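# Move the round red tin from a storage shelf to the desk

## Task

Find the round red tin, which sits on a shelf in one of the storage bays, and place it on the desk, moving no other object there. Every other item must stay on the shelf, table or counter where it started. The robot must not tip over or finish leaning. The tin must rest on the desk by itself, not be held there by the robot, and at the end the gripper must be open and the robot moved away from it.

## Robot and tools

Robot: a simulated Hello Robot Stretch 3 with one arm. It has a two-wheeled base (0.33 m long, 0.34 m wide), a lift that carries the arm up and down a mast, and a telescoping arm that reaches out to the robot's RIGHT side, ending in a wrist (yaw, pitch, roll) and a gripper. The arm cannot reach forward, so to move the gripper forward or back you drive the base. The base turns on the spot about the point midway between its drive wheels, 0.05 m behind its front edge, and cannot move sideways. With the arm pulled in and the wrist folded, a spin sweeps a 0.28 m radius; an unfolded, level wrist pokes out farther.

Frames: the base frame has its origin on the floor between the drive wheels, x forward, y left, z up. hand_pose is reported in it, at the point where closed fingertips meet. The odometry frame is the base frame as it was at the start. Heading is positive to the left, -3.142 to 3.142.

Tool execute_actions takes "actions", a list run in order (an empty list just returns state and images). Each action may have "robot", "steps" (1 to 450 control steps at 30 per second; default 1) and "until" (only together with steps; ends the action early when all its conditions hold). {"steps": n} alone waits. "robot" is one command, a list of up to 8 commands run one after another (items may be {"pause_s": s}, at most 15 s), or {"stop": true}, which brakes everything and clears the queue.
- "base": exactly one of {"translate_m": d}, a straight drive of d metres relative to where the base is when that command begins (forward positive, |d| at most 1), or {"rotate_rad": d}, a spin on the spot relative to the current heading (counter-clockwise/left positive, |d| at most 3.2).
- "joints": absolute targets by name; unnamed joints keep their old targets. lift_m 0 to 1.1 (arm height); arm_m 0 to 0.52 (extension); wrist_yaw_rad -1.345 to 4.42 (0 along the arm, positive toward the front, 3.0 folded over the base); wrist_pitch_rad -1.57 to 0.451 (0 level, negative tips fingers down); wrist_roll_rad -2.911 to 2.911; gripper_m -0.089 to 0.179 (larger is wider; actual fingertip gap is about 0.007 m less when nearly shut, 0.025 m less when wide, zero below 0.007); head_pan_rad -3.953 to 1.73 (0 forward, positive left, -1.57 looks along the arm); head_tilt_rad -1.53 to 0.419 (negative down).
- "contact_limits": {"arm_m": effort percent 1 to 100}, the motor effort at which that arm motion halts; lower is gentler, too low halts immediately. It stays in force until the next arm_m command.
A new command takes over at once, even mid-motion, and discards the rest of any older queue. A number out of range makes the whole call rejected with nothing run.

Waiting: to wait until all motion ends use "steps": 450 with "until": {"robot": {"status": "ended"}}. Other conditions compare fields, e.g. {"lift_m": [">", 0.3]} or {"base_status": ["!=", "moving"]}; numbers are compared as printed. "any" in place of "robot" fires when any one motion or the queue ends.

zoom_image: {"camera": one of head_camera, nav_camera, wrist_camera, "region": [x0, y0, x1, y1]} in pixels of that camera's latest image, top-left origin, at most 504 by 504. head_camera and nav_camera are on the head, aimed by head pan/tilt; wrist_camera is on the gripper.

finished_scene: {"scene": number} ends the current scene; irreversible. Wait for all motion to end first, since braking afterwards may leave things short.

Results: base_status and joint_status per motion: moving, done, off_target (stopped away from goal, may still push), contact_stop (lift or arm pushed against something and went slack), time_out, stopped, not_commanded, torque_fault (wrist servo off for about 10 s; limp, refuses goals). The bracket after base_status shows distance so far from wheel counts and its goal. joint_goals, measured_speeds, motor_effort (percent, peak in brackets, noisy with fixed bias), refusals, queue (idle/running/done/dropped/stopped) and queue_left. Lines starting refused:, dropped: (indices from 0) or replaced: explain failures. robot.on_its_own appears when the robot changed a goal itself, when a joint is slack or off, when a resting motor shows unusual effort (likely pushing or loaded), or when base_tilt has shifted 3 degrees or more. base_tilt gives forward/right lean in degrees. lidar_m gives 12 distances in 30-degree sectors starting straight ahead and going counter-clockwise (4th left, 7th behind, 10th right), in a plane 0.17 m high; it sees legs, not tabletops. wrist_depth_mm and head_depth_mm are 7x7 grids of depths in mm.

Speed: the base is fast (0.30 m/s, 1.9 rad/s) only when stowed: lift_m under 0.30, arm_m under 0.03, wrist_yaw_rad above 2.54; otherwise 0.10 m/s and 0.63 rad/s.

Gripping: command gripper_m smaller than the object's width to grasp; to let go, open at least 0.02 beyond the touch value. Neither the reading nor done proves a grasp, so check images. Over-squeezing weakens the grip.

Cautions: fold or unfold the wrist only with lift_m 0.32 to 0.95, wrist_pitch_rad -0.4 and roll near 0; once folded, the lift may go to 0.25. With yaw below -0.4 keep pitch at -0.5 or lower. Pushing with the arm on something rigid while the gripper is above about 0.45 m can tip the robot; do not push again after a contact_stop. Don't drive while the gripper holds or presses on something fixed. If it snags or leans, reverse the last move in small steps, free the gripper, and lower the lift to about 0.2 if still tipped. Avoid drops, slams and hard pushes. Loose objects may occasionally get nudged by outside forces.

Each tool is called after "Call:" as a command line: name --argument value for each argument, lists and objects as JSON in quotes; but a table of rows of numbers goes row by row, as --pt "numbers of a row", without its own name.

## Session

Call:
execute_actions --actions '[{"robot":{"joints":{"head_pan_rad":-0.6,"head_tilt_rad":-0.4}},"steps":200,"until":{"robot":{"status":"ended"}}}]'

Scene clock: 0.93 s.
robot.base_odometry: x=+0.000 y=+0.000 heading=+0.000 (m, m, rad; robot's odometry frame)
robot.turned_by_wheels: +0.000 (rad since the last result)
robot.turned_by_imu: +0.000 (rad since the last result)
robot.base_tilt: forward=-0.8 right=-0.3 (deg)
robot.lidar_m: 1.14 1.01 0.99 1.06 1.01 1.18 0.89 1.93 2.10 1.44 1.11 1.06
robot.head_depth_mm: 922 976 1038 1112 1187 1287 1384 / 922 981 1044 1107 1199 1293 1389 / 905 966 1023 1091 1177 1268 1384 / 916 967 1035 1100 1185 1281 1390 / 915 973 1032 1106 1188 1279 1384 / 918 975 1038 1110 1192 1293 1410 / 922 981 1041 1120 1199 1297 1413
robot.base_status: not_commanded
robot.joint_positions: lift_m=+0.468 arm_m=-0.003 wrist_yaw_rad=+3.033 wrist_pitch_rad=-0.485 wrist_roll_rad=-0.006 gripper_m=+0.037 head_pan_rad=-0.593 head_tilt_rad=-0.395
robot.joint_goals: lift_m=+0.468 arm_m=-0.003 wrist_yaw_rad=+3.033 wrist_pitch_rad=-0.485 wrist_roll_rad=-0.006 gripper_m=+0.037 head_pan_rad=-0.600 head_tilt_rad=-0.400
robot.joint_status: lift_m=not_commanded arm_m=not_commanded wrist_yaw_rad=not_commanded wrist_pitch_rad=not_commanded wrist_roll_rad=not_commanded gripper_m=not_commanded head_pan_rad=done head_tilt_rad=done
robot.measured_speeds: translate_m=+0.000 rotate_rad=+0.000 lift_m=+0.000 arm_m=+0.000 wrist_yaw_rad=+0.000 wrist_pitch_rad=+0.000 wrist_roll_rad=+0.000 head_pan_rad=+0.000 head_tilt_rad=+0.000
robot: refusals=0 queue=done queue_left=0
robot.motor_effort: left_wheel=+1(1) right_wheel=+0(1) lift_m=+35(36) arm_m=-1(1) wrist_yaw_rad=+0(1) wrist_pitch_rad=+7(7) wrist_roll_rad=-1(1) gripper_m=+0(0) head_pan_rad=-3(32) head_tilt_rad=-2(19) (%)
robot.hand_pose: x=+0.0022 y=+0.0718 z=+0.4658 quat_wxyz=(+0.207, +0.692, +0.133, +0.679) (m; robot's base frame)
robot.wrist_depth_mm: - - - - 910 816 736 / - - - - - 875 776 / - - - - - 929 843 / - - - - 942 938 880 / 850 851 803 813 816 753 779 / 735 712 697 672 - 643 645 / 638 623 610 596 563 581 560
pictures: head_camera (sideways: a quarter turn clockwise sets it upright), nav_camera (sideways: a quarter turn counterclockwise sets it upright), wrist_camera
camera_calibration (this result's frames):
head_camera: T_world_to_cam=[[-0.276545, 0.240176, -0.930504, 1.23181], [0.536897, 0.841674, 0.0576827, -0.0800162], [0.797035, -0.483633, -0.361711, 0.424882], [0, 0, 0, 1]] pos_world=[0.044966, -0.0230175, 1.3045]
nav_camera: T_world_to_cam=[[0.356418, -0.234219, 0.904493, -1.13972], [-0.525821, -0.850495, -0.0130351, 0.0700423], [0.77232, -0.470956, -0.426289, 0.501034], [0, 0, 0, 1]] pos_world=[0.0560885, 0.0285907, 1.24537]
wrist_camera: T_world_to_cam=[[0.99329, -0.094257, -0.0670164, 0.0474947], [-0.107964, -0.547962, -0.829507, 0.473442], [0.0414643, 0.831176, -0.554461, 0.36378], [0, 0, 0, 1]] pos_world=[-0.011145, -0.0384602, 0.597608]
Images, in order (width x height): head_camera 896x504, nav_camera 672x504, wrist_camera 644x364.

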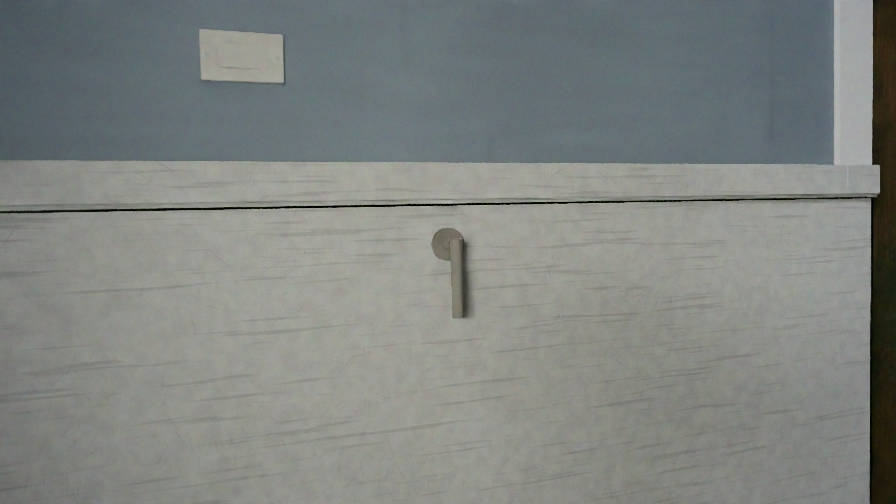

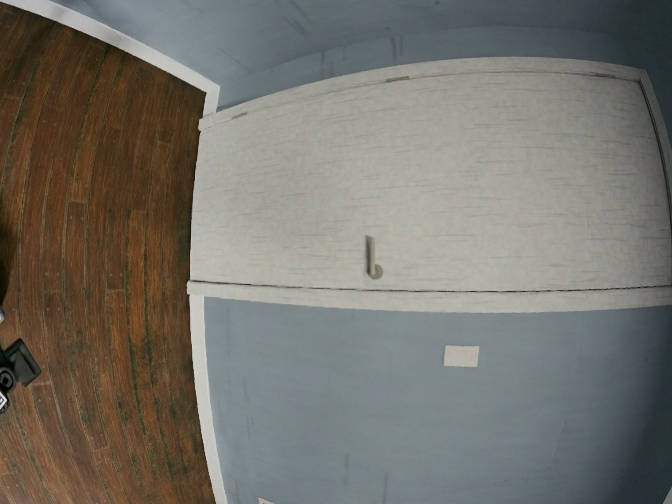

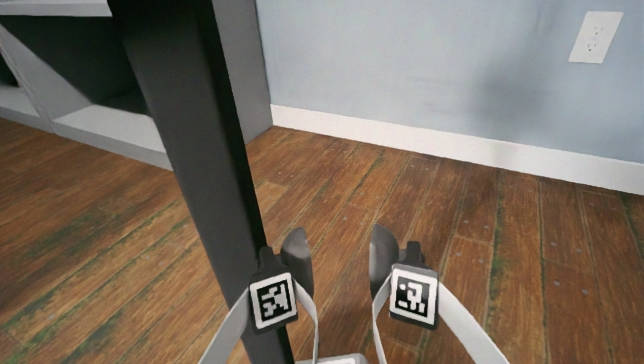

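Call:
execute_actions --actions '[{"robot":{"joints":{"head_pan_rad":-3.0,"head_tilt_rad":-0.4,"lift_m":0.33,"wrist_pitch_rad":-0.4}},"steps":200,"until":{"robot":{"status":"ended"}}}]'

Call:
execute_actions --actions '[{"robot":{"joints":{"head_pan_rad":1.7,"head_tilt_rad":-0.4,"lift_m":0.25}},"steps":300,"until":{"robot":{"status":"ended"}}}]'

Scene clock: 6.53 s.
robot.base_odometry: x=+0.000 y=+0.000 heading=+0.000 (m, m, rad; robot's odometry frame)
robot.turned_by_wheels: +0.000 (rad since the last result)
robot.turned_by_imu: +0.001 (rad since the last result)
robot.base_tilt: forward=-0.8 right=-0.2 (deg)
robot.lidar_m: 1.14 1.02 0.99 1.05 1.01 1.18 0.90 1.93 2.10 1.45 1.11 1.06
robot.head_depth_mm: 760 803 846 892 959 1036 1139 / 819 870 915 975 1043 1111 1199 / 890 944 1004 1071 1154 1252 1360 / 967 1033 1106 1191 1312 1734 1481 / 2043 2174 2270 2381 2444 1935 1537 / 1883 1973 2055 2177 2266 1955 1547 / 1748 1825 1901 1988 2111 1945 1548
robot.base_status: not_commanded
robot.joint_positions: lift_m=+0.331 arm_m=-0.003 wrist_yaw_rad=+3.033 wrist_pitch_rad=-0.420 wrist_roll_rad=-0.006 gripper_m=+0.037 head_pan_rad=-2.993 head_tilt_rad=-0.395
robot.joint_goals: lift_m=+0.330 arm_m=-0.003 wrist_yaw_rad=+3.033 wrist_pitch_rad=-0.400 wrist_roll_rad=-0.006 gripper_m=+0.037 head_pan_rad=-3.000 head_tilt_rad=-0.400
robot.joint_status: lift_m=done arm_m=not_commanded wrist_yaw_rad=not_commanded wrist_pitch_rad=done wrist_roll_rad=not_commanded gripper_m=not_commanded head_pan_rad=done head_tilt_rad=done
robot.measured_speeds: translate_m=+0.000 rotate_rad=+0.000 lift_m=+0.000 arm_m=+0.000 wrist_yaw_rad=+0.000 wrist_pitch_rad=+0.000 wrist_roll_rad=+0.000 head_pan_rad=+0.000 head_tilt_rad=+0.000
robot: refusals=0 queue=done queue_left=0
robot.motor_effort: left_wheel=+1(1) right_wheel=+0(1) lift_m=+16(35) arm_m=-1(1) wrist_yaw_rad=+0(1) wrist_pitch_rad=+11(11) wrist_roll_rad=-1(1) gripper_m=+0(0) head_pan_rad=-3(34) head_tilt_rad=-2(2) (%)
robot.hand_pose: x=+0.0032 y=+0.0805 z=+0.3430 quat_wxyz=(+0.185, +0.696, +0.110, +0.685) (m; robot's base frame)
robot.wrist_depth_mm: - - - - 882 805 724 / - - - - - 857 774 / - - - - - 893 790 / 943 891 879 860 823 791 787 / 736 716 - 677 689 652 638 / 605 588 569 568 - 552 528 / 499 496 - - 466 472 460
pictures: head_camera (sideways: a quarter turn clockwise sets it upright), nav_camera (sideways: a quarter turn counterclockwise sets it upright), wrist_camera
camera_calibration (this result's frames):
head_camera: T_world_to_cam=[[0.366434, 0.00972897, -0.930393, 1.22774], [0.172586, -0.983304, 0.0576903, -0.0778038], [-0.914298, -0.181712, -0.361995, 0.43569], [0, 0, 0, 1]] pos_world=[-0.0381079, -0.00927913, 1.30449]
nav_camera: T_world_to_cam=[[-0.4213, -0.0680711, 0.904363, -1.13481], [-0.186725, 0.982326, -0.013047, 0.0679893], [-0.887491, -0.174364, -0.426564, 0.511518], [0, 0, 0, 1]] pos_world=[-0.0114329, -0.0548452, 1.24536]
wrist_camera: T_world_to_cam=[[0.993767, -0.0898856, -0.0659301, 0.0384248], [-0.101912, -0.492947, -0.86407, 0.383847], [0.0451675, 0.865404, -0.499035, 0.266661], [0, 0, 0, 1]] pos_world=[-0.0111111, -0.0380996, 0.467277]
Images, in order (width x height): head_camera 896x504, nav_camera 672x504, wrist_camera 644x364.

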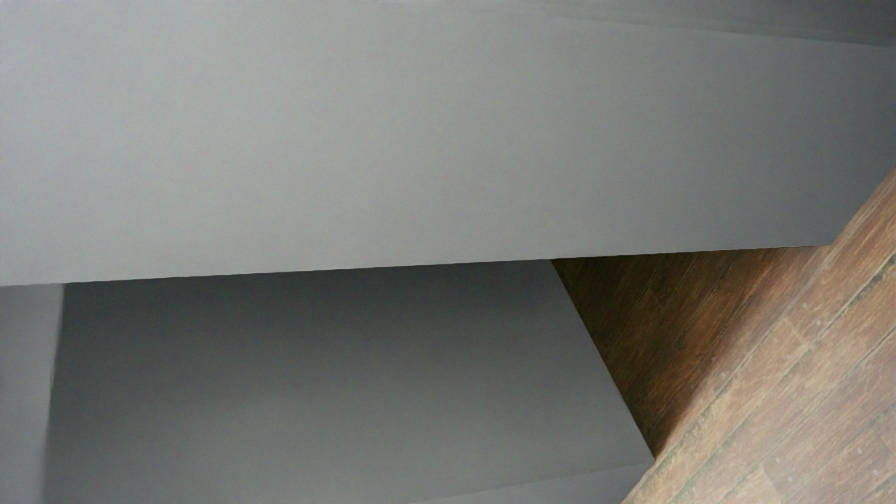

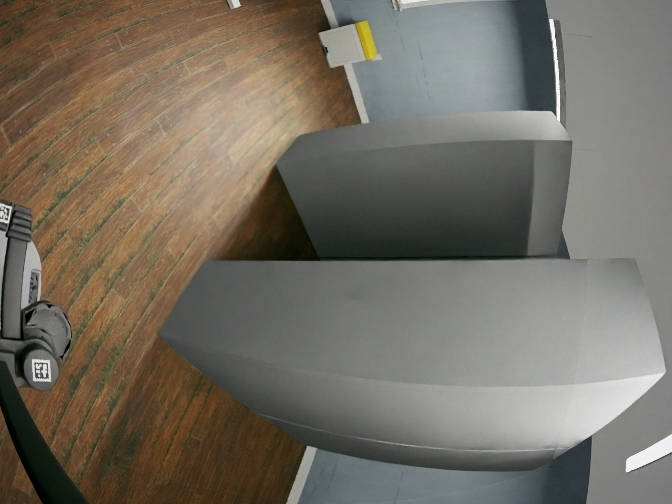

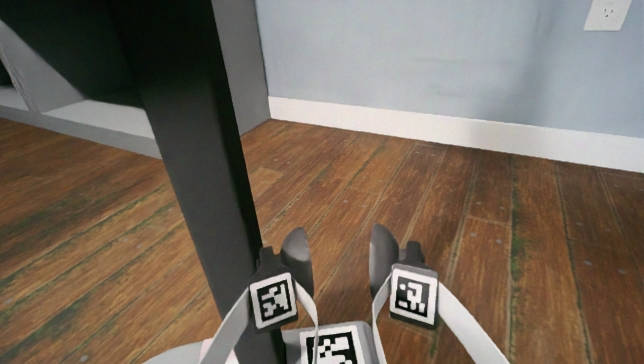

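Scene clock: 9.27 s.
robot.base_odometry: x=+0.000 y=+0.000 heading=+0.000 (m, m, rad; robot's odometry frame)
robot.turned_by_wheels: +0.000 (rad since the last result)
robot.turned_by_imu: +0.000 (rad since the last result)
robot.base_tilt: forward=-0.8 right=-0.3 (deg)
robot.lidar_m: 1.14 1.02 0.99 1.05 1.01 1.18 0.89 1.94 2.10 1.44 1.11 1.06
robot.head_depth_mm: 927 978 1024 1088 1154 1229 1316 / 991 1048 1113 1184 1273 1356 1424 / 1071 1134 1208 1283 1378 1490 1510 / 1028 1088 1150 1214 1291 1383 1439 / 937 985 1036 1086 1152 1214 1310 / 864 895 942 990 1057 1138 1241 / 811 859 923 - - - -
robot.base_status: not_commanded
robot.joint_positions: lift_m=+0.251 arm_m=-0.003 wrist_yaw_rad=+3.033 wrist_pitch_rad=-0.419 wrist_roll_rad=-0.006 gripper_m=+0.037 head_pan_rad=+1.693 head_tilt_rad=-0.395
robot.joint_goals: lift_m=+0.250 arm_m=-0.003 wrist_yaw_rad=+3.033 wrist_pitch_rad=-0.400 wrist_roll_rad=-0.006 gripper_m=+0.037 head_pan_rad=+1.700 head_tilt_rad=-0.400
robot.joint_status: lift_m=done arm_m=not_commanded wrist_yaw_rad=not_commanded wrist_pitch_rad=done wrist_roll_rad=not_commanded gripper_m=not_commanded head_pan_rad=done head_tilt_rad=done
robot.measured_speeds: translate_m=+0.000 rotate_rad=+0.000 lift_m=+0.000 arm_m=+0.000 wrist_yaw_rad=+0.000 wrist_pitch_rad=+0.000 wrist_roll_rad=+0.000 head_pan_rad=+0.000 head_tilt_rad=+0.000
robot: refusals=0 queue=done queue_left=0
robot.motor_effort: left_wheel=+1(1) right_wheel=+1(1) lift_m=+16(16) arm_m=-1(1) wrist_yaw_rad=+0(0) wrist_pitch_rad=+10(11) wrist_roll_rad=-1(1) gripper_m=+1(1) head_pan_rad=+3(33) head_tilt_rad=-2(3) (%)
robot.hand_pose: x=+0.0032 y=+0.0806 z=+0.2631 quat_wxyz=(+0.185, +0.696, +0.110, +0.685) (m; robot's base frame)
robot.wrist_depth_mm: - - - - 933 801 735 / - - - - - 855 787 / - - - 982 930 866 783 / 794 768 725 725 686 662 661 / 610 602 - 571 563 542 535 / 504 499 - - - 448 441 / 435 - - - 390 385 381
pictures: head_camera (sideways: a quarter turn clockwise sets it upright), nav_camera (sideways: a quarter turn counterclockwise sets it upright), wrist_camera
camera_calibration (this result's frames):
head_camera: T_world_to_cam=[[-0.000111136, -0.366579, -0.930387, 1.22997], [-0.987583, -0.146121, 0.0576907, -0.0707273], [-0.157098, 0.918841, -0.362011, 0.431092], [0, 0, 0, 1]] pos_world=[-0.00198881, 0.0444411, 1.30449]
nav_camera: T_world_to_cam=[[-0.0567368, 0.422991, 0.904356, -1.13702], [0.986985, 0.160282, -0.0130476, 0.0608305], [-0.150471, 0.891845, -0.42658, 0.507042], [0, 0, 0, 1]] pos_world=[-0.0482546, 0.0189982, 1.24536]
wrist_camera: T_world_to_cam=[[0.993772, -0.0898423, -0.0659176, 0.0331521], [-0.10185, -0.492387, -0.864397, 0.314933], [0.0452024, 0.865727, -0.498471, 0.226567], [0, 0, 0, 1]] pos_world=[-0.011111, -0.0380982, 0.38735]
Images, in order (width x height): head_camera 896x504, nav_camera 672x504, wrist_camera 644x364.

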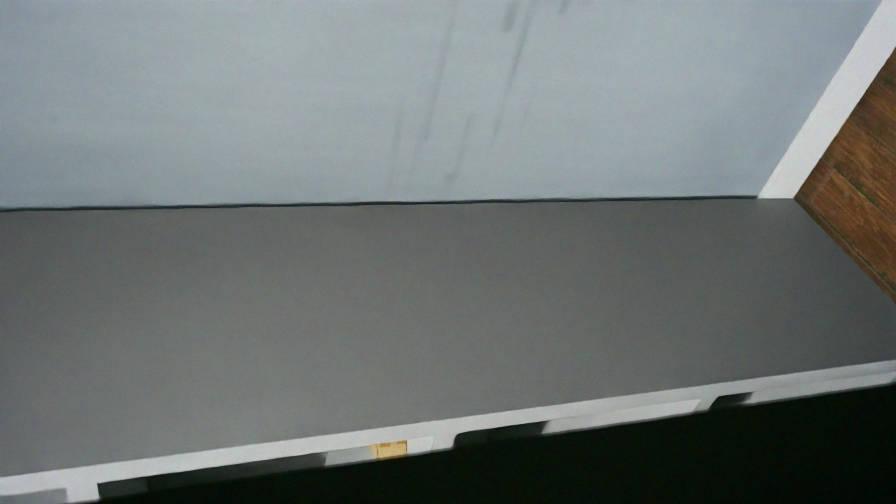

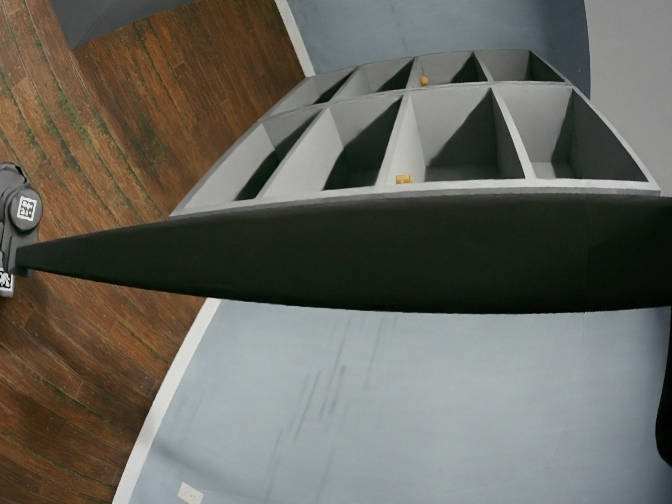

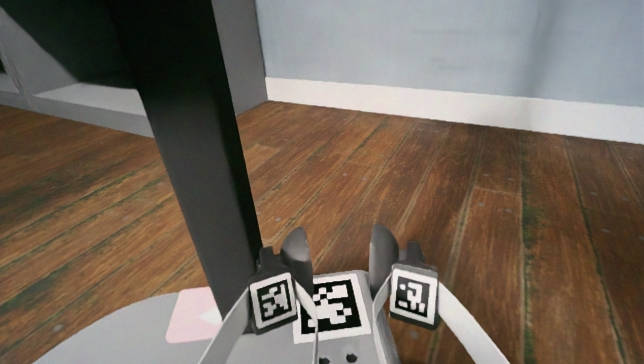

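Call:
execute_actions --actions '[{"robot":[{"base":{"rotate_rad":2.62},"joints":{"head_pan_rad":-0.2,"head_tilt_rad":-0.5}}],"steps":300,"until":{"robot":{"status":"ended"}}}]'

Scene clock: 16.13 s.
robot.base_odometry: x=+0.000 y=+0.000 heading=+2.620 (m, m, rad; robot's odometry frame)
robot.turned_by_wheels: +2.620 (rad since the last result)
robot.turned_by_imu: +2.615 (rad since the last result)
robot.base_tilt: forward=-0.8 right=-0.3 (deg)
robot.lidar_m: 1.20 0.89 1.93 2.10 1.45 1.11 1.06 1.13 1.01 0.99 1.05 0.97
robot.head_depth_mm: 1483 1610 1745 1728 1928 1627 1378 / 2273 2042 1865 1963 2011 1692 1387 / 2361 2522 2716 2850 2176 1701 1388 / 2363 2524 2764 2898 2196 1700 1401 / 2336 2510 2686 2905 2206 1735 1412 / 2311 2482 2651 2794 2138 1727 1411 / 2065 1906 1777 1678 1579 1482 1357
robot.base_status: done (rotate_rad +2.6198 of +2.6200)
robot.joint_positions: lift_m=+0.251 arm_m=-0.003 wrist_yaw_rad=+3.033 wrist_pitch_rad=-0.419 wrist_roll_rad=-0.006 gripper_m=+0.037 head_pan_rad=-0.193 head_tilt_rad=-0.494
robot.joint_goals: lift_m=+0.250 arm_m=-0.003 wrist_yaw_rad=+3.033 wrist_pitch_rad=-0.400 wrist_roll_rad=-0.006 gripper_m=+0.037 head_pan_rad=-0.200 head_tilt_rad=-0.500
robot.joint_status: lift_m=done arm_m=not_commanded wrist_yaw_rad=not_commanded wrist_pitch_rad=done wrist_roll_rad=not_commanded gripper_m=not_commanded head_pan_rad=done head_tilt_rad=done
robot.measured_speeds: translate_m=+0.000 rotate_rad=+0.000 lift_m=+0.000 arm_m=+0.000 wrist_yaw_rad=+0.000 wrist_pitch_rad=+0.000 wrist_roll_rad=+0.000 head_pan_rad=+0.000 head_tilt_rad=+0.000
robot: refusals=0 queue=done queue_left=0
robot.motor_effort: left_wheel=-2(6) right_wheel=+6(16) lift_m=+16(16) arm_m=-1(1) wrist_yaw_rad=+0(0) wrist_pitch_rad=+10(10) wrist_roll_rad=-1(1) gripper_m=+1(0) head_pan_rad=-3(35) head_tilt_rad=-2(11) (%)
robot.hand_pose: x=+0.0032 y=+0.0806 z=+0.2631 quat_wxyz=(+0.185, +0.696, +0.110, +0.685) (m; robot's base frame)
robot.wrist_depth_mm: - - - - - - - / - - - - - - 863 / - - - 978 924 878 815 / 764 770 722 728 698 665 662 / 618 594 - 577 572 545 521 / 497 493 - - - 451 441 / 438 - - - 390 386 380
pictures: head_camera (sideways: a quarter turn clockwise sets it upright), nav_camera (sideways: a quarter turn counterclockwise sets it upright), wrist_camera
camera_calibration (this result's frames):
head_camera: T_world_to_cam=[[-0.437292, 0.130953, -0.889734, 1.1796], [0.172603, 0.98317, 0.0598734, -0.0806384], [0.882601, -0.127388, -0.452535, 0.54255], [0, 0, 0, 1]] pos_world=[0.0508903, -0.00607571, 1.29988]
nav_camera: T_world_to_cam=[[0.505698, -0.0938135, 0.857595, -1.07946], [-0.154677, -0.987821, -0.0168509, 0.0727441], [0.848731, -0.124129, -0.51405, 0.614762], [0, 0, 0, 1]] pos_world=[0.0353662, 0.0468995, 1.24299]
wrist_camera: T_world_to_cam=[[0.993772, -0.0898416, -0.0659179, 0.0331491], [-0.101849, -0.492371, -0.864406, 0.314921], [0.0452036, 0.865736, -0.498455, 0.226591], [0, 0, 0, 1]] pos_world=[-0.0111109, -0.0381319, 0.38735]
Images, in order (width x height): head_camera 896x504, nav_camera 672x504, wrist_camera 644x364.

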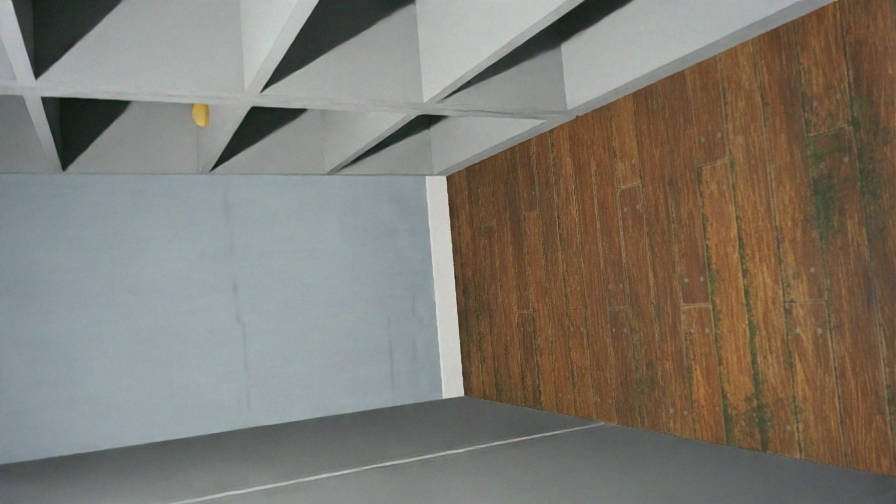

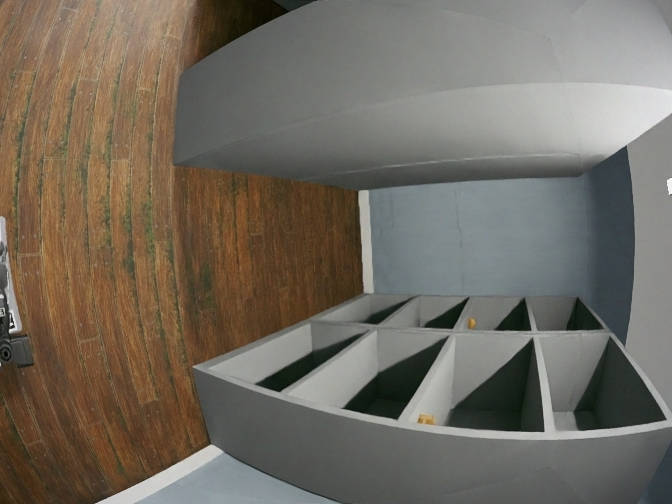

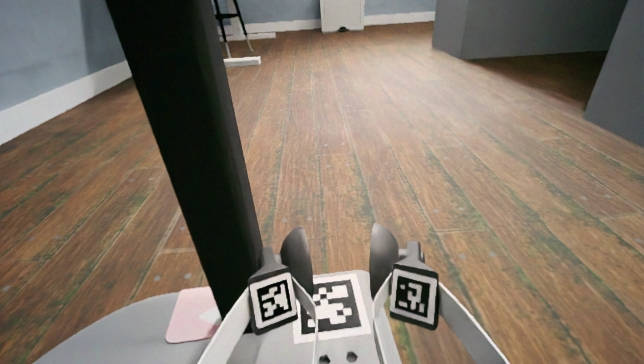

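Call:
execute_actions --actions '[{"robot":[{"base":{"rotate_rad":-0.15},"joints":{"head_pan_rad":-1.2,"head_tilt_rad":-0.7}},{"base":{"translate_m":1.0}},{"base":{"translate_m":0.5}}],"steps":300,"until":{"robot":{"status":"ended"}}}]'

Scene clock: 29.60 s.
robot.base_odometry: x=-1.174 y=+0.933 heading=+2.470 (m, m, rad; robot's odometry frame)
robot.turned_by_wheels: -0.150 (rad since the last result)
robot.turned_by_imu: -0.141 (rad since the last result)
robot.base_tilt: forward=-0.8 right=-0.3 (deg)
robot.lidar_m: 1.18 0.78 0.53 0.50 0.51 0.67 2.55 0.77 0.85 0.86 0.45 1.14
robot.head_depth_mm: 708 768 628 481 968 835 747 / 727 791 635 486 1000 837 1095 / 649 723 643 506 975 843 1120 / 474 514 561 523 691 786 953 / 376 409 456 521 620 762 1102 / 372 423 479 541 973 879 1188 / 380 434 638 1158 1032 922 1219
robot.base_status: done (translate_m +0.5000 of +0.5000)
robot.joint_positions: lift_m=+0.251 arm_m=-0.003 wrist_yaw_rad=+3.033 wrist_pitch_rad=-0.419 wrist_roll_rad=-0.006 gripper_m=+0.037 head_pan_rad=-1.193 head_tilt_rad=-0.692
robot.joint_goals: lift_m=+0.250 arm_m=-0.003 wrist_yaw_rad=+3.033 wrist_pitch_rad=-0.400 wrist_roll_rad=-0.006 gripper_m=+0.037 head_pan_rad=-1.200 head_tilt_rad=-0.700
robot.joint_status: lift_m=done arm_m=not_commanded wrist_yaw_rad=not_commanded wrist_pitch_rad=done wrist_roll_rad=not_commanded gripper_m=not_commanded head_pan_rad=done head_tilt_rad=done
robot.measured_speeds: translate_m=+0.000 rotate_rad=+0.000 lift_m=+0.000 arm_m=+0.000 wrist_yaw_rad=+0.000 wrist_pitch_rad=+0.000 wrist_roll_rad=+0.000 head_pan_rad=+0.000 head_tilt_rad=+0.000
robot: refusals=0 queue=done queue_left=0
robot.motor_effort: left_wheel=+3(10) right_wheel=-4(8) lift_m=+16(16) arm_m=-1(1) wrist_yaw_rad=+0(0) wrist_pitch_rad=+10(10) wrist_roll_rad=-1(1) gripper_m=+0(1) head_pan_rad=-3(36) head_tilt_rad=-3(14) (%)
robot.hand_pose: x=+0.0032 y=+0.0806 z=+0.2631 quat_wxyz=(+0.185, +0.696, +0.110, +0.685) (m; robot's base frame)
robot.wrist_depth_mm: 427 - 460 494 511 542 585 / 459 468 500 534 567 588 629 / 491 521 572 577 623 649 689 / 535 557 602 635 653 676 650 / 568 579 - 579 574 544 530 / 500 486 - - - 459 444 / 434 - - - 392 388 381
pictures: head_camera (sideways: a quarter turn clockwise sets it upright), nav_camera (sideways: a quarter turn counterclockwise sets it upright), wrist_camera
camera_calibration (this result's frames):
head_camera: T_world_to_cam=[[-0.187006, 0.592656, -0.783446, 1.03948], [0.925137, 0.374464, 0.0624442, -0.0885601], [0.33038, -0.713117, -0.618315, 0.761608], [0, 0, 0, 1]] pos_world=[0.0246991, -0.0397743, 1.29082]
nav_camera: T_world_to_cam=[[0.252456, -0.623233, 0.740167, -0.924835], [-0.916393, -0.399567, -0.0238788, 0.0865349], [0.310628, -0.672255, -0.671999, 0.823525], [0, 0, 0, 1]] pos_world=[0.0569702, 0.0118078, 1.24001]
wrist_camera: T_world_to_cam=[[0.993772, -0.089841, -0.0659178, 0.0331481], [-0.101849, -0.492363, -0.864411, 0.31491], [0.0452041, 0.865741, -0.498447, 0.226581], [0, 0, 0, 1]] pos_world=[-0.0111109, -0.0381324, 0.387335]
Images, in order (width x height): head_camera 896x504, nav_camera 672x504, wrist_camera 644x364.

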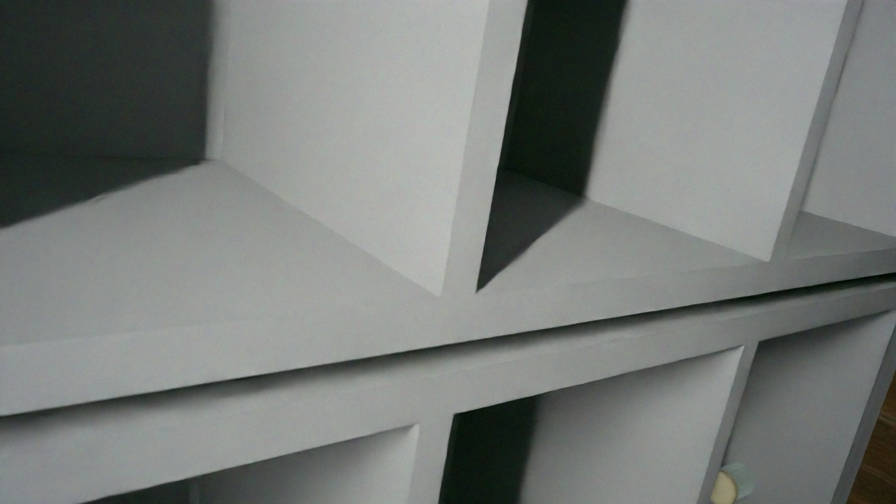

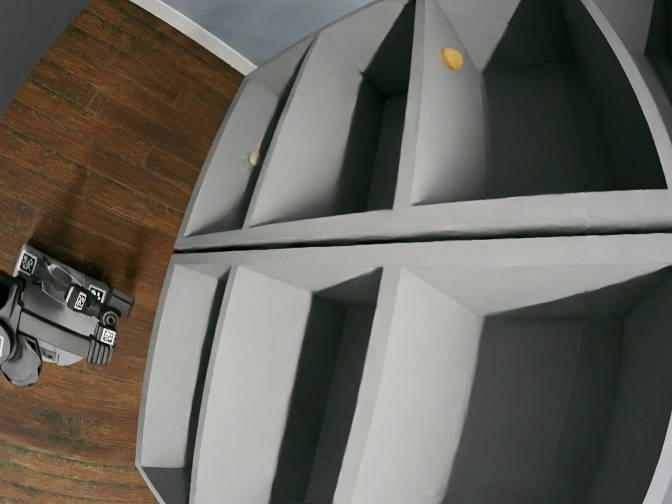

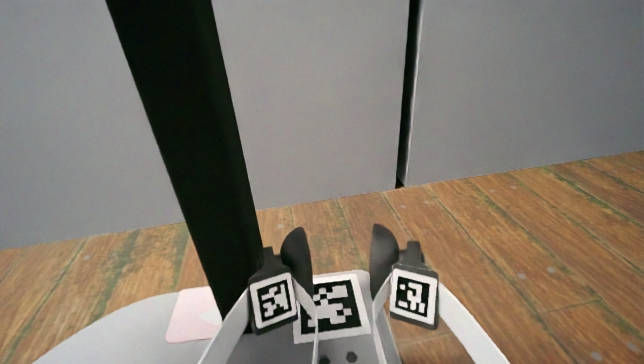

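Call:
execute_actions --actions '[{"robot":[{"base":{"translate_m":-1.0},"joints":{"head_pan_rad":-1.2,"head_tilt_rad":-0.5}},{"base":{"translate_m":-0.5}},{"base":{"rotate_rad":1.57}},{"base":{"translate_m":1.0}},{"base":{"translate_m":0.3}}],"steps":450,"until":{"robot":{"status":"ended"}}},{"steps":200,"until":{"robot":{"status":"ended"}}}]'

Scene clock: 51.57 s.
robot.base_odometry: x=-0.810 y=-1.017 heading=-2.243 (m, m, rad; robot's odometry frame)
robot.turned_by_wheels: +1.570 (rad since the last result)
robot.turned_by_imu: +1.568 (rad since the last result)
robot.base_tilt: forward=-0.8 right=-0.3 (deg)
robot.lidar_m: 2.00 1.13 1.03 1.20 1.22 1.58 2.28 1.07 0.83 1.62 0.84 0.92
robot.head_depth_mm: 2168 2331 2523 2673 2090 1655 1373 / 2226 2419 2587 2753 2123 1669 1381 / 1713 1861 2005 2218 2060 1678 1385 / 1246 1325 1401 1493 1600 1596 1390 / 980 1025 1079 1121 1189 1255 1304 / 806 838 871 904 979 1074 1230 / 692 736 797 883 995 1131 1316
robot.base_status: done (translate_m +0.3000 of +0.3000)
robot.joint_positions: lift_m=+0.251 arm_m=-0.003 wrist_yaw_rad=+3.033 wrist_pitch_rad=-0.419 wrist_roll_rad=-0.006 gripper_m=+0.037 head_pan_rad=-1.193 head_tilt_rad=-0.507
robot.joint_goals: lift_m=+0.250 arm_m=-0.003 wrist_yaw_rad=+3.033 wrist_pitch_rad=-0.400 wrist_roll_rad=-0.006 gripper_m=+0.037 head_pan_rad=-1.200 head_tilt_rad=-0.500
robot.joint_status: lift_m=done arm_m=not_commanded wrist_yaw_rad=not_commanded wrist_pitch_rad=done wrist_roll_rad=not_commanded gripper_m=not_commanded head_pan_rad=done head_tilt_rad=done
robot.measured_speeds: translate_m=+0.000 rotate_rad=+0.000 lift_m=+0.000 arm_m=+0.000 wrist_yaw_rad=+0.000 wrist_pitch_rad=+0.000 wrist_roll_rad=+0.000 head_pan_rad=+0.000 head_tilt_rad=+0.000
robot: refusals=0 queue=done queue_left=0
robot.motor_effort: left_wheel=-2(6) right_wheel=+5(15) lift_m=+17(17) arm_m=-1(1) wrist_yaw_rad=+0(0) wrist_pitch_rad=+10(10) wrist_roll_rad=-1(1) gripper_m=+1(0) head_pan_rad=-3(5) head_tilt_rad=+2(14) (%)
robot.hand_pose: x=+0.0032 y=+0.0806 z=+0.2631 quat_wxyz=(+0.184, +0.696, +0.110, +0.685) (m; robot's base frame)
robot.wrist_depth_mm: 939 - - - - - - / - - - - - - - / - - - - 926 847 836 / 764 780 735 725 684 670 639 / 605 586 - 580 567 546 523 / 499 499 - - - 455 445 / 436 - - - 395 390 383
pictures: head_camera (sideways: a quarter turn clockwise sets it upright), nav_camera (sideways: a quarter turn counterclockwise sets it upright), wrist_camera
camera_calibration (this result's frames):
head_camera: T_world_to_cam=[[-0.130033, 0.449203, -0.883916, 1.17013], [0.921004, 0.384888, 0.0601095, -0.0855101], [0.36721, -0.806274, -0.463766, 0.560308], [0, 0, 0, 1]] pos_world=[0.0251603, -0.0409531, 1.29929]
nav_camera: T_world_to_cam=[[0.198078, -0.486343, 0.85102, -1.06901], [-0.91504, -0.402992, -0.0173242, 0.0779983], [0.35138, -0.775286, -0.524847, 0.631845], [0, 0, 0, 1]] pos_world=[0.0611022, 0.001385, 1.24273]
wrist_camera: T_world_to_cam=[[0.993773, -0.0898391, -0.0659174, 0.0331467], [-0.101846, -0.492337, -0.864425, 0.31491], [0.0452056, 0.865756, -0.498421, 0.226587], [0, 0, 0, 1]] pos_world=[-0.0111109, -0.0381488, 0.387337]
Images, in order (width x height): head_camera 896x504, nav_camera 672x504, wrist_camera 644x364.

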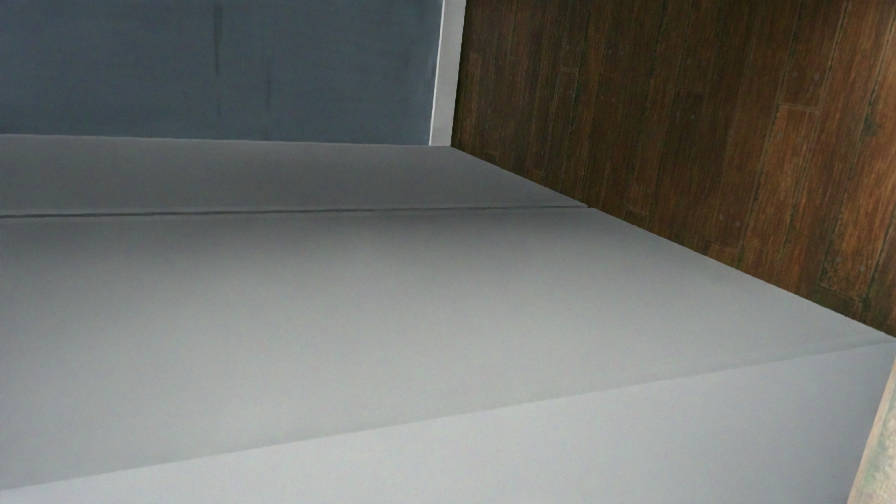

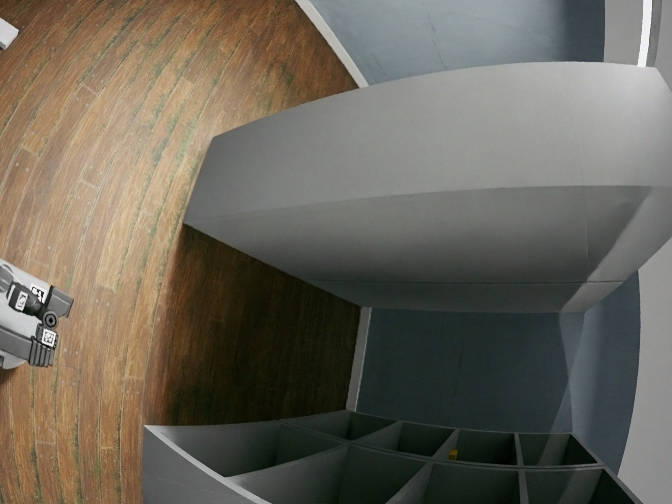

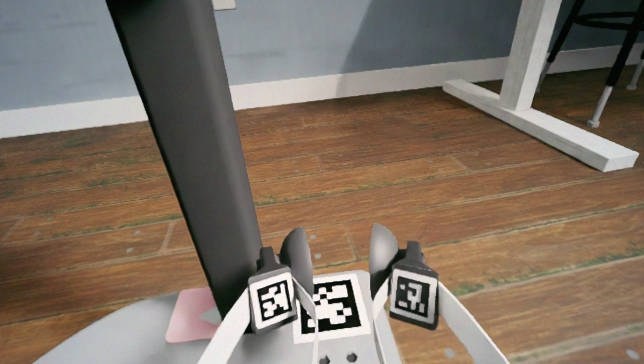

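Call:
execute_actions --actions '[{"robot":[{"base":{"rotate_rad":-1.57}},{"base":{"translate_m":0.9}}],"steps":450,"until":{"robot":{"status":"ended"}}}]'

Scene clock: 62.53 s.
robot.base_odometry: x=-1.515 y=-0.457 heading=+2.470 (m, m, rad; robot's odometry frame)
robot.turned_by_wheels: -1.570 (rad since the last result)
robot.turned_by_imu: -1.561 (rad since the last result)
robot.base_tilt: forward=-0.8 right=-0.3 (deg)
robot.lidar_m: 1.66 0.81 0.56 0.53 0.54 1.82 2.09 2.13 0.42 0.50 0.85 0.78
robot.head_depth_mm: 676 725 781 664 491 895 804 / 695 747 813 670 493 923 807 / 716 771 841 679 497 955 813 / 740 800 865 686 501 966 815 / 763 827 896 692 504 1001 821 / 791 857 925 699 529 1003 823 / 815 893 961 706 556 1011 825
robot.base_status: done (translate_m +0.9000 of +0.9000)
robot.joint_positions: lift_m=+0.251 arm_m=-0.003 wrist_yaw_rad=+3.033 wrist_pitch_rad=-0.419 wrist_roll_rad=-0.006 gripper_m=+0.037 head_pan_rad=-1.193 head_tilt_rad=-0.507
robot.joint_goals: lift_m=+0.250 arm_m=-0.003 wrist_yaw_rad=+3.033 wrist_pitch_rad=-0.400 wrist_roll_rad=-0.006 gripper_m=+0.037 head_pan_rad=-1.200 head_tilt_rad=-0.500
robot.joint_status: lift_m=done arm_m=not_commanded wrist_yaw_rad=not_commanded wrist_pitch_rad=done wrist_roll_rad=not_commanded gripper_m=not_commanded head_pan_rad=done head_tilt_rad=done
robot.measured_speeds: translate_m=+0.000 rotate_rad=+0.000 lift_m=+0.000 arm_m=+0.000 wrist_yaw_rad=+0.000 wrist_pitch_rad=+0.000 wrist_roll_rad=+0.000 head_pan_rad=+0.000 head_tilt_rad=+0.000
robot: refusals=0 queue=done queue_left=0
robot.motor_effort: left_wheel=+3(11) right_wheel=-4(11) lift_m=+16(16) arm_m=-2(1) wrist_yaw_rad=+0(0) wrist_pitch_rad=+10(10) wrist_roll_rad=-1(1) gripper_m=+0(0) head_pan_rad=-2(3) head_tilt_rad=+2(2) (%)
robot.hand_pose: x=+0.0032 y=+0.0805 z=+0.2631 quat_wxyz=(+0.184, +0.696, +0.110, +0.685) (m; robot's base frame)
robot.wrist_depth_mm: - - 490 516 538 565 598 / - - 530 547 577 608 663 / - - 582 603 653 685 718 / 766 777 651 654 676 669 654 / 625 599 - 586 583 542 534 / 494 489 - - - 444 441 / 436 - - - 391 388 381
pictures: head_camera (sideways: a quarter turn clockwise sets it upright), nav_camera (sideways: a quarter turn counterclockwise sets it upright), wrist_camera
camera_calibration (this result's frames):
head_camera: T_world_to_cam=[[-0.129989, 0.449129, -0.883961, 1.17019], [0.921013, 0.384867, 0.0601078, -0.0855079], [0.367203, -0.806326, -0.463682, 0.560199], [0, 0, 0, 1]] pos_world=[0.0251592, -0.0409539, 1.29929]
nav_camera: T_world_to_cam=[[0.198034, -0.486274, 0.85107, -1.06908], [-0.91505, -0.402967, -0.0173207, 0.0779938], [0.351376, -0.775342, -0.524767, 0.63174], [0, 0, 0, 1]] pos_world=[0.0611043, 0.00137822, 1.24273]
wrist_camera: T_world_to_cam=[[0.993773, -0.0898385, -0.0659171, 0.0331451], [-0.101845, -0.492331, -0.864429, 0.314904], [0.0452061, 0.865759, -0.498414, 0.2266], [0, 0, 0, 1]] pos_world=[-0.0111109, -0.038166, 0.387338]
Images, in order (width x height): head_camera 896x504, nav_camera 672x504, wrist_camera 644x364.

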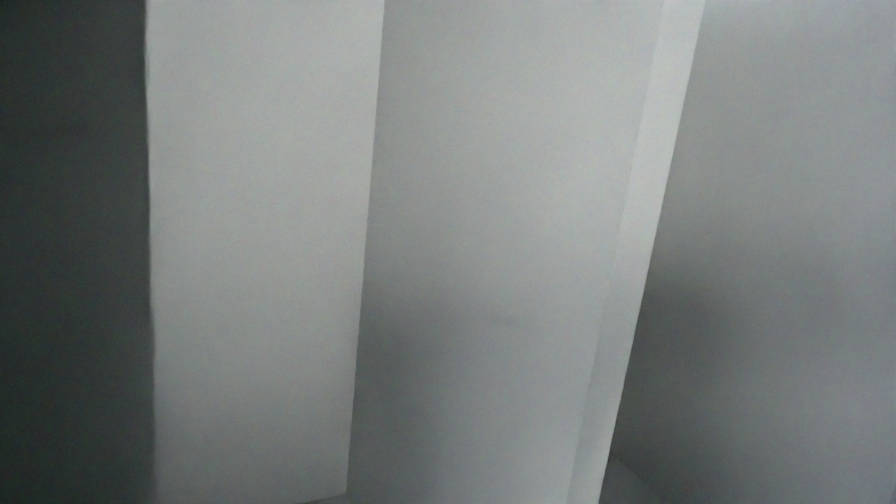

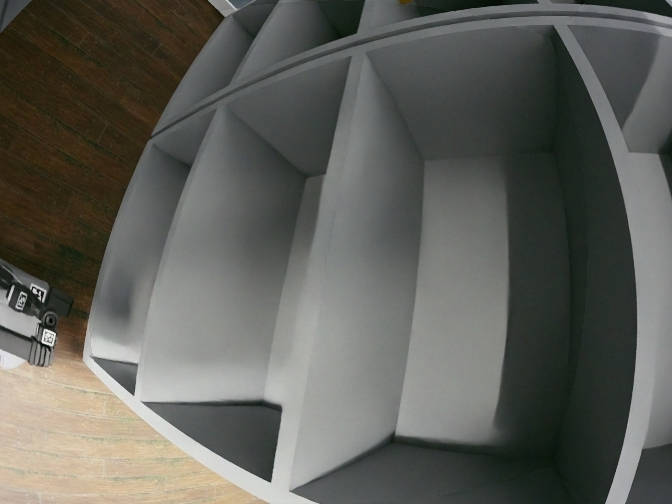

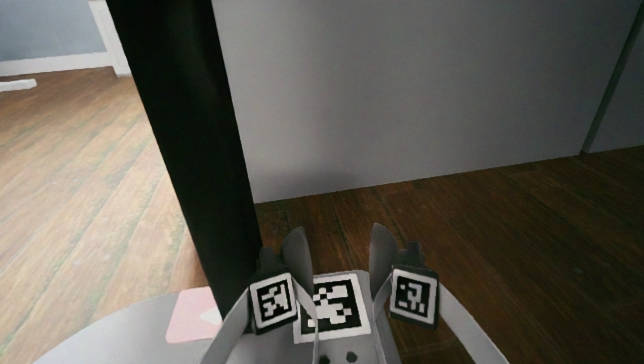

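Right side is 0.42, left 0.53; steer slightly left.

Call:
execute_actions --actions '[{"robot":[{"base":{"rotate_rad":0.08},"joints":{"head_tilt_rad":-0.75}},{"base":{"translate_m":0.75}},{"base":{"rotate_rad":-0.07}}],"steps":450,"until":{"robot":{"status":"ended"}}}]'

Scene clock: 73.47 s.
robot.base_odometry: x=-2.137 y=-0.038 heading=+2.480 (m, m, rad; robot's odometry frame)
robot.turned_by_wheels: +0.010 (rad since the last result)
robot.turned_by_imu: +0.015 (rad since the last result)
robot.base_tilt: forward=-0.8 right=-0.2 (deg)
robot.lidar_m: 0.91 0.79 0.55 0.52 0.53 0.70 2.50 0.99 0.89 0.39 0.86 0.95
robot.head_depth_mm: 697 742 398 438 523 630 785 / 720 767 576 469 952 778 883 / 742 790 581 487 960 815 1121 / 767 810 587 507 967 833 1151 / 790 824 592 1082 971 859 1169 / 819 836 598 1093 980 891 1189 / 846 849 606 1135 985 1266 1220
robot.base_status: done (rotate_rad -0.0699 of -0.0700)
robot.joint_positions: lift_m=+0.251 arm_m=-0.003 wrist_yaw_rad=+3.033 wrist_pitch_rad=-0.419 wrist_roll_rad=-0.006 gripper_m=+0.037 head_pan_rad=-1.193 head_tilt_rad=-0.741
robot.joint_goals: lift_m=+0.250 arm_m=-0.003 wrist_yaw_rad=+3.033 wrist_pitch_rad=-0.400 wrist_roll_rad=-0.006 gripper_m=+0.037 head_pan_rad=-1.200 head_tilt_rad=-0.750
robot.joint_status: lift_m=done arm_m=not_commanded wrist_yaw_rad=not_commanded wrist_pitch_rad=done wrist_roll_rad=not_commanded gripper_m=not_commanded head_pan_rad=done head_tilt_rad=done
robot.measured_speeds: translate_m=+0.000 rotate_rad=+0.000 lift_m=+0.000 arm_m=+0.000 wrist_yaw_rad=+0.000 wrist_pitch_rad=+0.000 wrist_roll_rad=+0.000 head_pan_rad=+0.000 head_tilt_rad=+0.000
robot: refusals=0 queue=done queue_left=0
robot.motor_effort: left_wheel=+3(5) right_wheel=-3(13) lift_m=+17(16) arm_m=-2(2) wrist_yaw_rad=+0(0) wrist_pitch_rad=+10(10) wrist_roll_rad=-1(1) gripper_m=+1(1) head_pan_rad=-3(3) head_tilt_rad=-3(17) (%)
robot.hand_pose: x=+0.0032 y=+0.0805 z=+0.2631 quat_wxyz=(+0.184, +0.696, +0.110, +0.685) (m; robot's base frame)
robot.wrist_depth_mm: 443 - 499 500 526 557 583 / 484 495 528 547 575 595 645 / 509 525 592 593 615 660 710 / 554 588 628 647 663 654 649 / 588 602 - 576 574 555 525 / 498 497 - - - 455 436 / 428 - - - 393 387 384
pictures: head_camera (sideways: a quarter turn clockwise sets it upright), nav_camera (sideways: a quarter turn counterclockwise sets it upright), wrist_camera
camera_calibration (this result's frames):
head_camera: T_world_to_cam=[[-0.200924, 0.628067, -0.751772, 0.998277], [0.926349, 0.37141, 0.0627113, -0.0889112], [0.318603, -0.683803, -0.656434, 0.811266], [0, 0, 0, 1]] pos_world=[0.0244692, -0.0392163, 1.2886]
nav_camera: T_world_to_cam=[[0.265554, -0.656602, 0.705942, -0.880312], [-0.916918, -0.398261, -0.0255091, 0.088659], [0.297898, -0.640517, -0.70781, 0.87018], [0, 0, 0, 1]] pos_world=[0.0558381, 0.0146591, 1.23963]
wrist_camera: T_world_to_cam=[[0.993773, -0.0898378, -0.0659169, 0.0331451], [-0.101844, -0.492321, -0.864435, 0.314908], [0.0452067, 0.865765, -0.498404, 0.226597], [0, 0, 0, 1]] pos_world=[-0.0111109, -0.0381664, 0.387339]
Images, in order (width x height): head_camera 896x504, nav_camera 672x504, wrist_camera 644x364.

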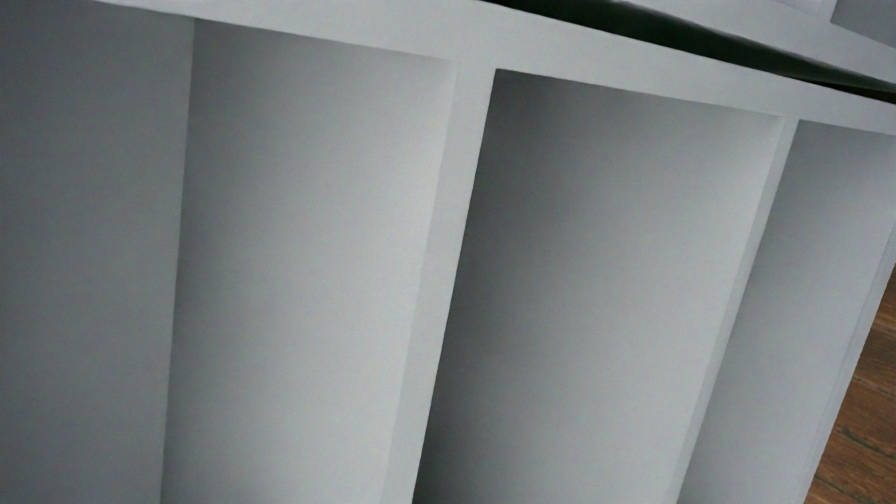

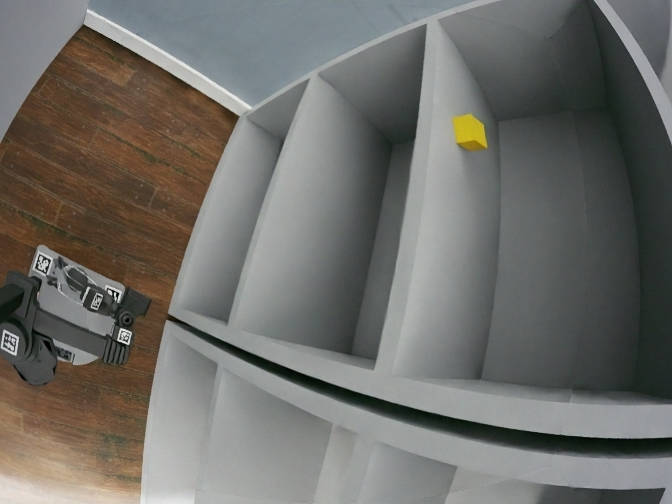

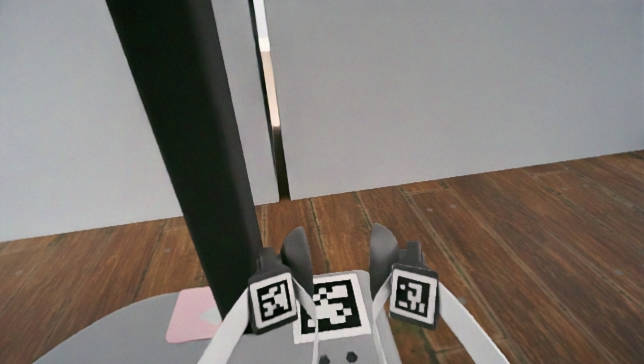

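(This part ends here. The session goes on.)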